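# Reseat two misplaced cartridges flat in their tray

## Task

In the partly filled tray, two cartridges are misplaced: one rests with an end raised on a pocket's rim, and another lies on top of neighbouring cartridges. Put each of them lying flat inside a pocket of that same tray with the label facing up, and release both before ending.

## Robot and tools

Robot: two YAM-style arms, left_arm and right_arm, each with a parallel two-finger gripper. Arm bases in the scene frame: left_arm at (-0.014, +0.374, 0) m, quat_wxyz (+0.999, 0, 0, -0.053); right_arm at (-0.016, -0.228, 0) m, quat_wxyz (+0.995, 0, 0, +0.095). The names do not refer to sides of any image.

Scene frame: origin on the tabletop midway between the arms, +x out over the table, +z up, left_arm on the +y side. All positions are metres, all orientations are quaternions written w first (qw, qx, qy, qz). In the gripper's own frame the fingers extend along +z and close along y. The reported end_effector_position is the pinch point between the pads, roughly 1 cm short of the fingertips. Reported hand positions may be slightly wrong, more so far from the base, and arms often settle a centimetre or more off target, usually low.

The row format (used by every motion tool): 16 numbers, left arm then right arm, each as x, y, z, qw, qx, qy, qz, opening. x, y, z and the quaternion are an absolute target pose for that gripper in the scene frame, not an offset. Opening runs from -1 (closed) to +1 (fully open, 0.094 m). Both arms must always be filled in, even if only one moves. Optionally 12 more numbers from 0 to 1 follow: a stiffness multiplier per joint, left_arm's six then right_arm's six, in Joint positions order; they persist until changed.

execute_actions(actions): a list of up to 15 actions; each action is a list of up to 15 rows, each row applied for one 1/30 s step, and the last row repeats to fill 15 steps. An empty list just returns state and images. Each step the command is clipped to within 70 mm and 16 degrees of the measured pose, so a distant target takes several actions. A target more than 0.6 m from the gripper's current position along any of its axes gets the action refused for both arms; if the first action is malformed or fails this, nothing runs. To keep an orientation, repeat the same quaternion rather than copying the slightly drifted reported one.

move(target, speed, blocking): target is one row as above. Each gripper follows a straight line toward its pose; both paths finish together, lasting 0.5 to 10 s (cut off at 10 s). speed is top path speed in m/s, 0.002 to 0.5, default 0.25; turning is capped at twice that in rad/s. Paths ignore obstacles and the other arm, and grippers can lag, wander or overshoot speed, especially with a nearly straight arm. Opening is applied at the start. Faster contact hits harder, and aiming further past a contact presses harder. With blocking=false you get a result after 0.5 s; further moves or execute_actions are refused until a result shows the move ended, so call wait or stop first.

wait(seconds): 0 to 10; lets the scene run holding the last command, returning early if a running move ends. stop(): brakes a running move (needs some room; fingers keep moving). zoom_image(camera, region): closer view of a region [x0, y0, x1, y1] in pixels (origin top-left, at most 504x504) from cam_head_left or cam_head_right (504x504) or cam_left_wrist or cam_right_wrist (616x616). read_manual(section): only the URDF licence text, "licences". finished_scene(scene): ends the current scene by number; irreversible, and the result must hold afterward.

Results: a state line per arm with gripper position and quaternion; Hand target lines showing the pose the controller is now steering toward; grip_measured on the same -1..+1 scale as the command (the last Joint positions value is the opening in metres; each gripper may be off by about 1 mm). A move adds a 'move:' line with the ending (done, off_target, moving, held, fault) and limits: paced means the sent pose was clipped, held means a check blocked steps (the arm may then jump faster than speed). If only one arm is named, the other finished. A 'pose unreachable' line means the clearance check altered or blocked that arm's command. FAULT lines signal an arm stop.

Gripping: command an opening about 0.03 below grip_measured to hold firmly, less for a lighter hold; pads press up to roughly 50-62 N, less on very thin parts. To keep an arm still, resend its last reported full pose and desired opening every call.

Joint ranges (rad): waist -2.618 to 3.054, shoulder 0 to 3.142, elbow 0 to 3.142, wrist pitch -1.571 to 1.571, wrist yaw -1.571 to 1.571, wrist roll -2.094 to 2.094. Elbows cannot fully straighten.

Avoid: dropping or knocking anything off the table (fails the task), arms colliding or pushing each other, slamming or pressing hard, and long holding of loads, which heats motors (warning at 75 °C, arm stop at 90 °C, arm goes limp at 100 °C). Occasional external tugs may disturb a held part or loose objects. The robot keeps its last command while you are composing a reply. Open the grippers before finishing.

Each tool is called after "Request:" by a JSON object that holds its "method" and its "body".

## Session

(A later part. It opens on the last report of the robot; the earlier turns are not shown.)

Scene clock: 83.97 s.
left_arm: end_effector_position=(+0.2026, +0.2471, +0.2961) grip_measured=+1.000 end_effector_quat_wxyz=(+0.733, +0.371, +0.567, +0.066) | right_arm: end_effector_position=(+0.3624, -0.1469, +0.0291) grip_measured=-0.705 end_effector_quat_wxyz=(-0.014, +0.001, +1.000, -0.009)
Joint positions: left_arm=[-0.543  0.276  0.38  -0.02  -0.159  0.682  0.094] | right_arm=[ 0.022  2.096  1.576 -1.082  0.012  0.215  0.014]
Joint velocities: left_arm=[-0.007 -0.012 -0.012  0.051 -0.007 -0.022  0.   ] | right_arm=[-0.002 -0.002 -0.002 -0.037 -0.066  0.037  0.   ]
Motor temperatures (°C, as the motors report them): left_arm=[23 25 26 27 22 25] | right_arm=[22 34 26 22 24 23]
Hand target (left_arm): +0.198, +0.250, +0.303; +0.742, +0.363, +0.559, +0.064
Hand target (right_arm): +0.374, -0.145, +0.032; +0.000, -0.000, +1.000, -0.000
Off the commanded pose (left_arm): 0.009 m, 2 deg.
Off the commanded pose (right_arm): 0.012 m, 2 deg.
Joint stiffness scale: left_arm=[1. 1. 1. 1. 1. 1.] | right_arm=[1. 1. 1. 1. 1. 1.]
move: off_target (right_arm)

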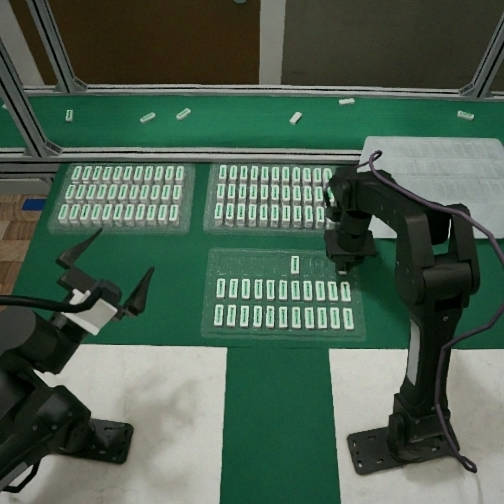

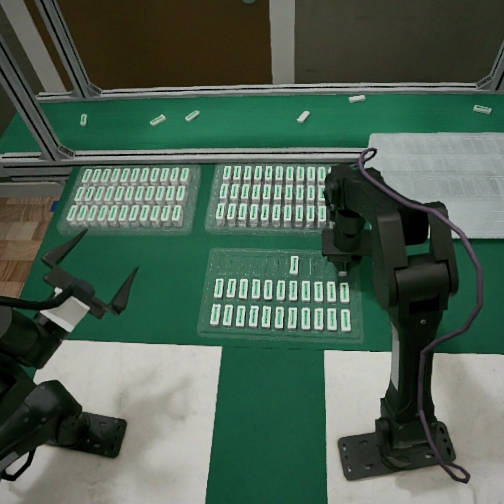

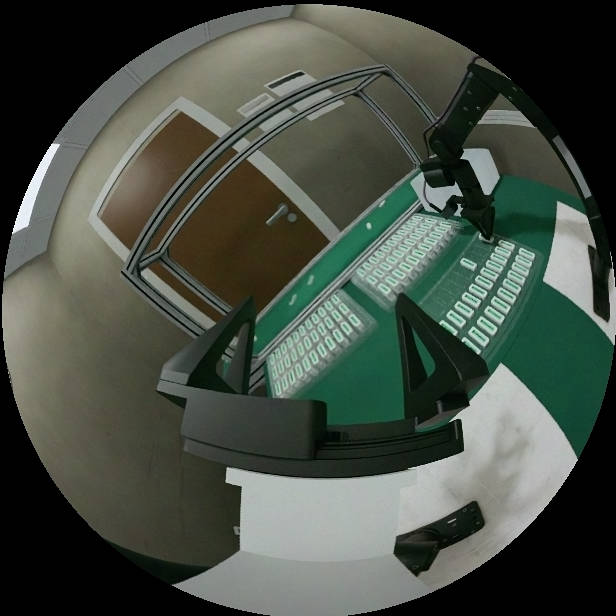

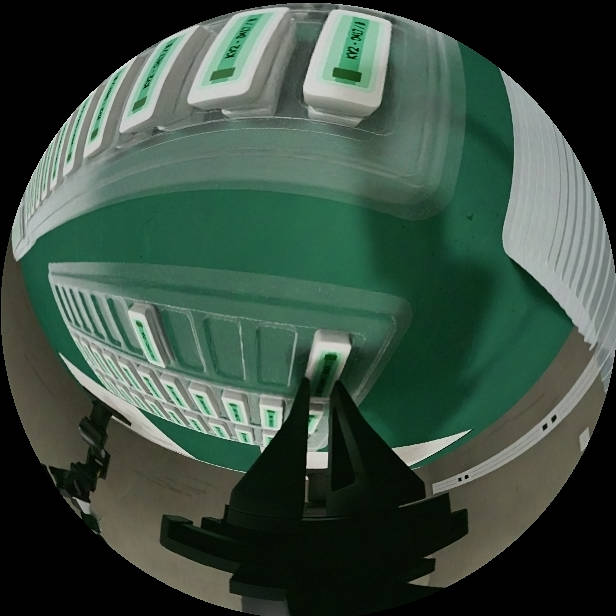

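Far end reached the wall. Release and retreat.

Request:
{"method": "move", "body": {"target": [0.1971,0.25,0.3029,0.742,0.363,0.559,0.064,1, 0.364,-0.145,0.032,0,0,-1,0,-0.3]}}

Request:
{"method": "move", "body": {"target": [0.1971,0.25,0.3029,0.742,0.363,0.559,0.064,1, 0.364,-0.145,0.09,0,0,-1,0,-0.3], "speed": 0.1}}

Request:
{"method": "move", "body": {"target": [0.1971,0.25,0.3029,0.742,0.363,0.559,0.064,1, 0.25,-0.1,0.11,0,0,-1,0,-0.3]}}

Scene clock: 92.47 s.
left_arm: end_effector_position=(+0.2026, +0.2471, +0.2961) grip_measured=+1.000 end_effector_quat_wxyz=(+0.733, +0.371, +0.567, +0.066) | right_arm: end_effector_position=(+0.3601, -0.1466, +0.0255) grip_measured=-0.302 end_effector_quat_wxyz=(-0.017, +0.001, +1.000, -0.008)
Joint positions: left_arm=[-0.543  0.276  0.38  -0.02  -0.159  0.682  0.094] | right_arm=[ 0.022  2.096  1.562 -1.072  0.008  0.215  0.033]
Joint velocities: left_arm=[-0.012  0.012 -0.012  0.066 -0.037 -0.022  0.   ] | right_arm=[-0.012  0.007 -0.002  0.11   0.081  0.007  0.002]
Motor temperatures (°C, as the motors report them): left_arm=[23 25 26 27 22 25] | right_arm=[22 34 26 22 24 23]
Hand target (left_arm): +0.198, +0.250, +0.303; +0.742, +0.363, +0.559, +0.064
Hand target (right_arm): +0.364, -0.145, +0.032; -0.001, +0.000, +1.000, +0.000
Off the commanded pose (left_arm): 0.009 m, 2 deg.
Off the commanded pose (right_arm): 0.008 m, 2 deg.
Joint stiffness scale: left_arm=[1. 1. 1. 1. 1. 1.] | right_arm=[1. 1. 1. 1. 1. 1.]
move: done

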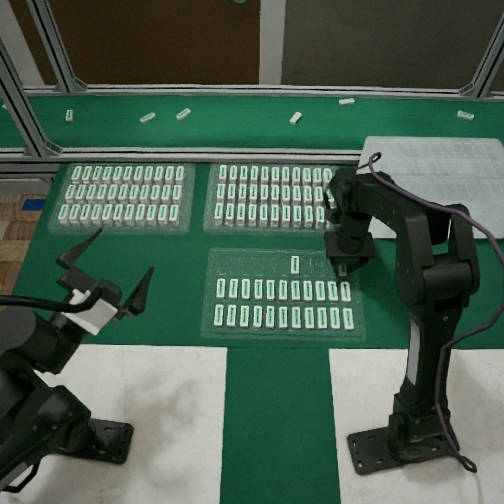

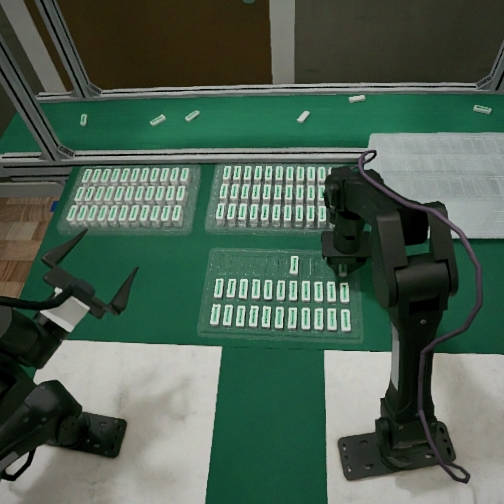

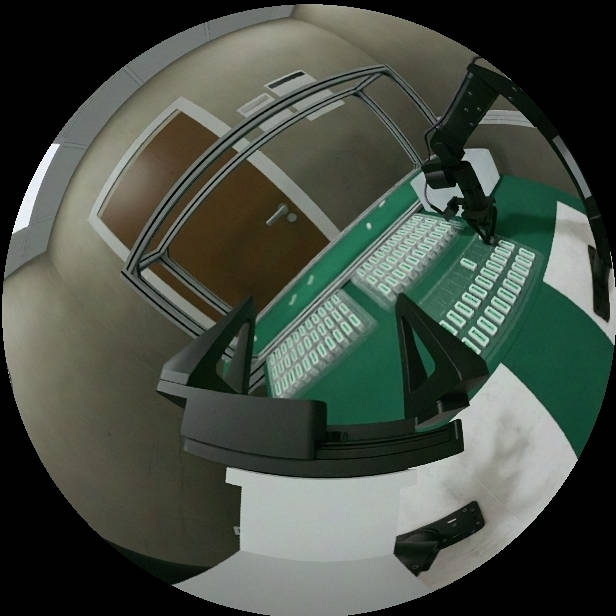

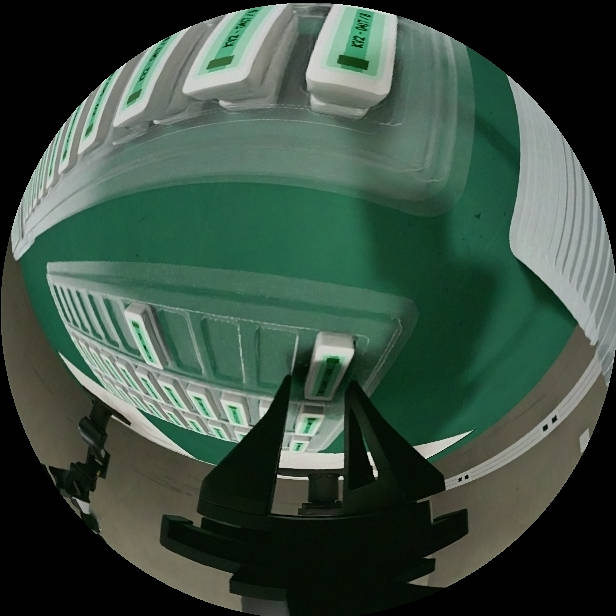

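Scene clock: 93.67 s.
left_arm: end_effector_position=(+0.2026, +0.2471, +0.2961) grip_measured=+1.000 end_effector_quat_wxyz=(+0.733, +0.371, +0.567, +0.066) | right_arm: end_effector_position=(+0.3585, -0.1468, +0.0746) grip_measured=-0.302 end_effector_quat_wxyz=(-0.016, +0.001, +1.000, -0.007)
Joint positions: left_arm=[-0.543  0.276  0.38  -0.02  -0.159  0.682  0.094] | right_arm=[ 0.022  2.049  1.689 -1.246  0.007  0.215  0.033]
Joint velocities: left_arm=[ 0.007  0.012 -0.002  0.007  0.007  0.007  0.   ] | right_arm=[ 0.012 -0.002  0.012 -0.022 -0.022 -0.081  0.   ]
Motor temperatures (°C, as the motors report them): left_arm=[23 25 27 27 22 25] | right_arm=[22 34 26 22 24 23]
Hand target (left_arm): +0.198, +0.250, +0.303; +0.742, +0.363, +0.559, +0.064
Hand target (right_arm): +0.363, -0.145, +0.090; +0.000, +0.000, +1.000, +0.000
Off the commanded pose (left_arm): 0.009 m, 2 deg.
Off the commanded pose (right_arm): 0.016 m, 2 deg.
Joint stiffness scale: left_arm=[1. 1. 1. 1. 1. 1.] | right_arm=[1. 1. 1. 1. 1. 1.]
move: off_target (right_arm)

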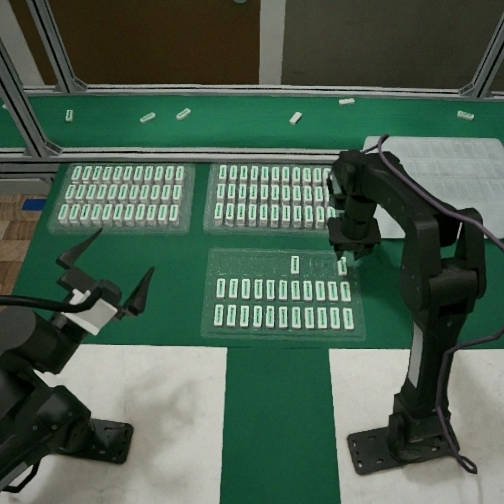

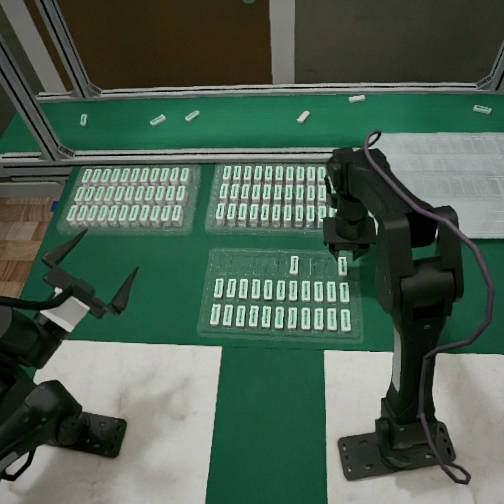

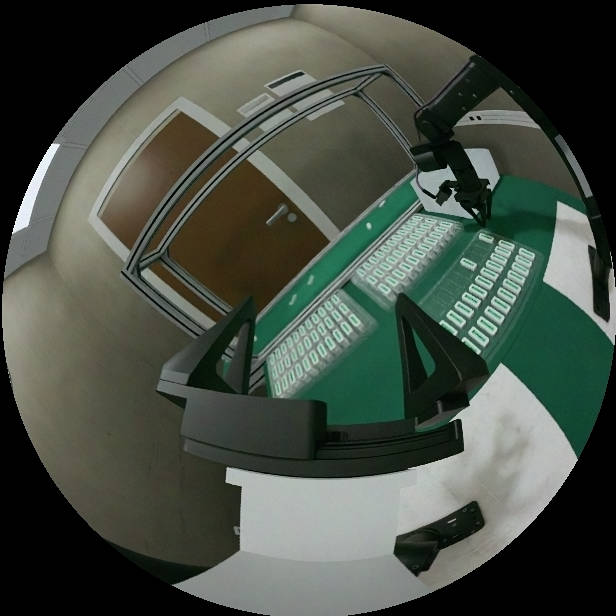

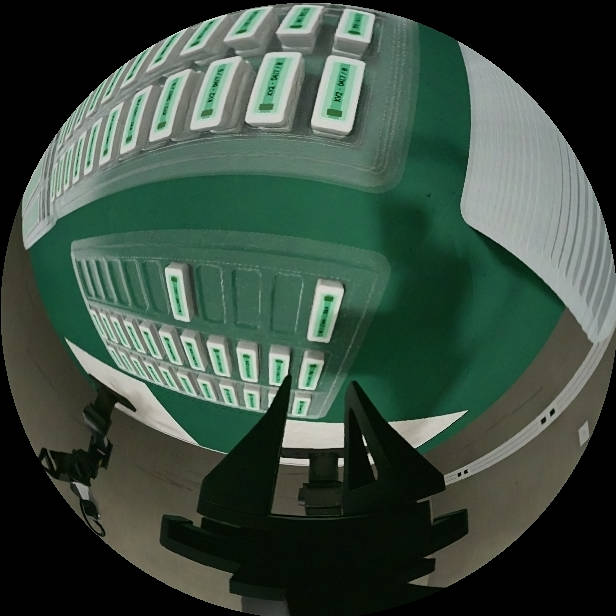

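Scene clock: 94.73 s.
left_arm: end_effector_position=(+0.2026, +0.2471, +0.2961) grip_measured=+1.000 end_effector_quat_wxyz=(+0.733, +0.371, +0.567, +0.066) | right_arm: end_effector_position=(+0.2530, -0.1010, +0.1071) grip_measured=-0.302 end_effector_quat_wxyz=(-0.003, -0.001, +1.000, +0.000)
Joint positions: left_arm=[-0.543  0.276  0.38  -0.02  -0.159  0.682  0.094] | right_arm=[ 0.244  1.676  1.335 -1.234 -0.003  0.434  0.033]
Joint velocities: left_arm=[ 0.007 -0.012 -0.012 -0.037  0.007 -0.051  0.   ] | right_arm=[-0.012 -0.017 -0.012 -0.051 -0.007 -0.037 -0.   ]
Motor temperatures (°C, as the motors report them): left_arm=[23 25 27 27 22 25] | right_arm=[22 34 26 22 24 23]
Hand target (left_arm): +0.198, +0.250, +0.303; +0.742, +0.363, +0.559, +0.064
Hand target (right_arm): +0.250, -0.101, +0.110; +0.000, +0.000, +1.000, +0.001
Off the commanded pose (left_arm): 0.009 m, 2 deg.
Off the commanded pose (right_arm): 0.004 m, 0 deg.
Joint stiffness scale: left_arm=[1. 1. 1. 1. 1. 1.] | right_arm=[1. 1. 1. 1. 1. 1.]
move: done

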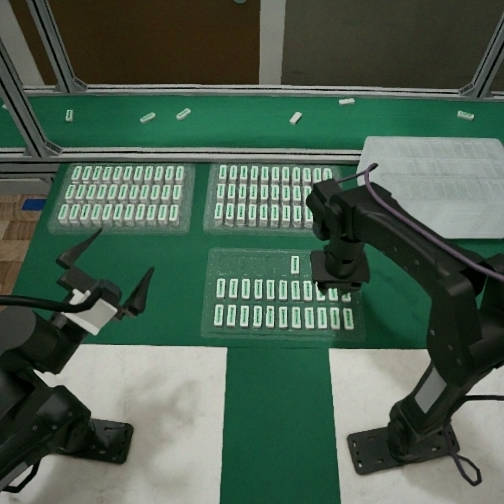

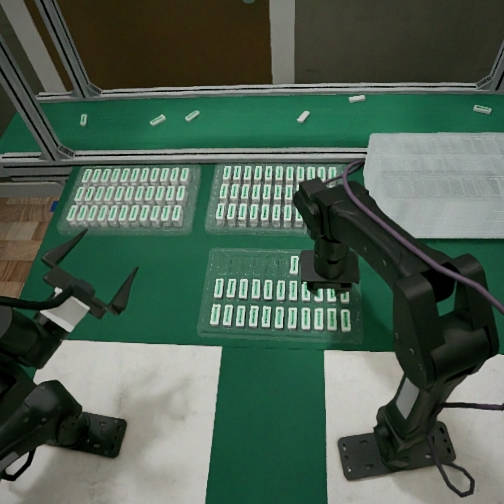

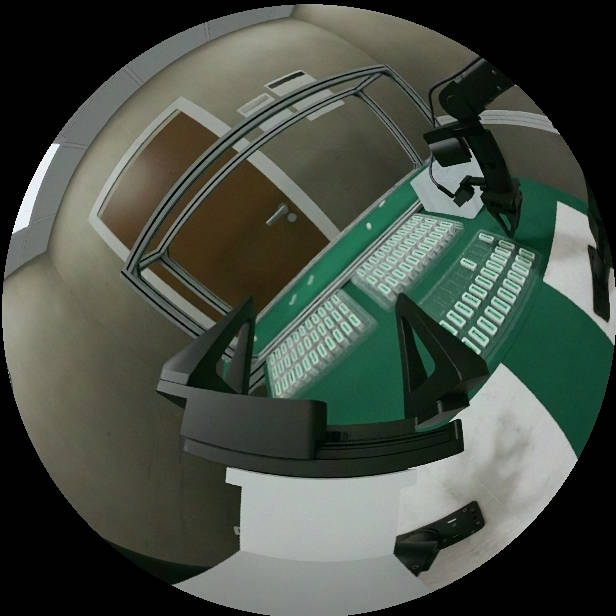

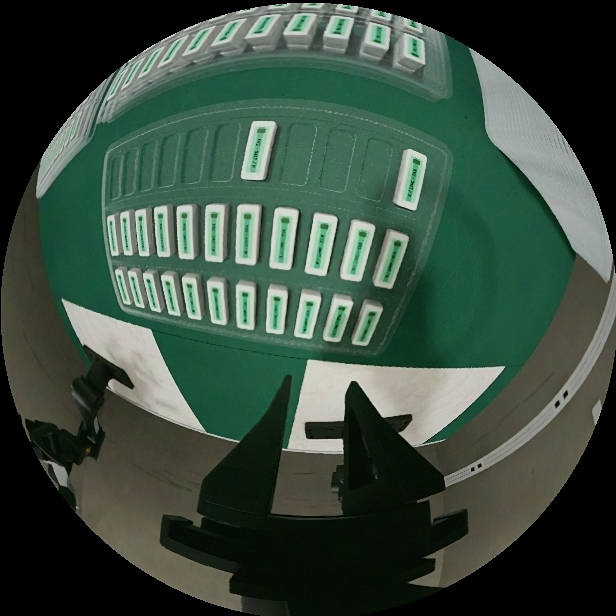

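Request:
{"method": "finished_scene", "body": {"scene": 2}}

The scene is finished: the task was done.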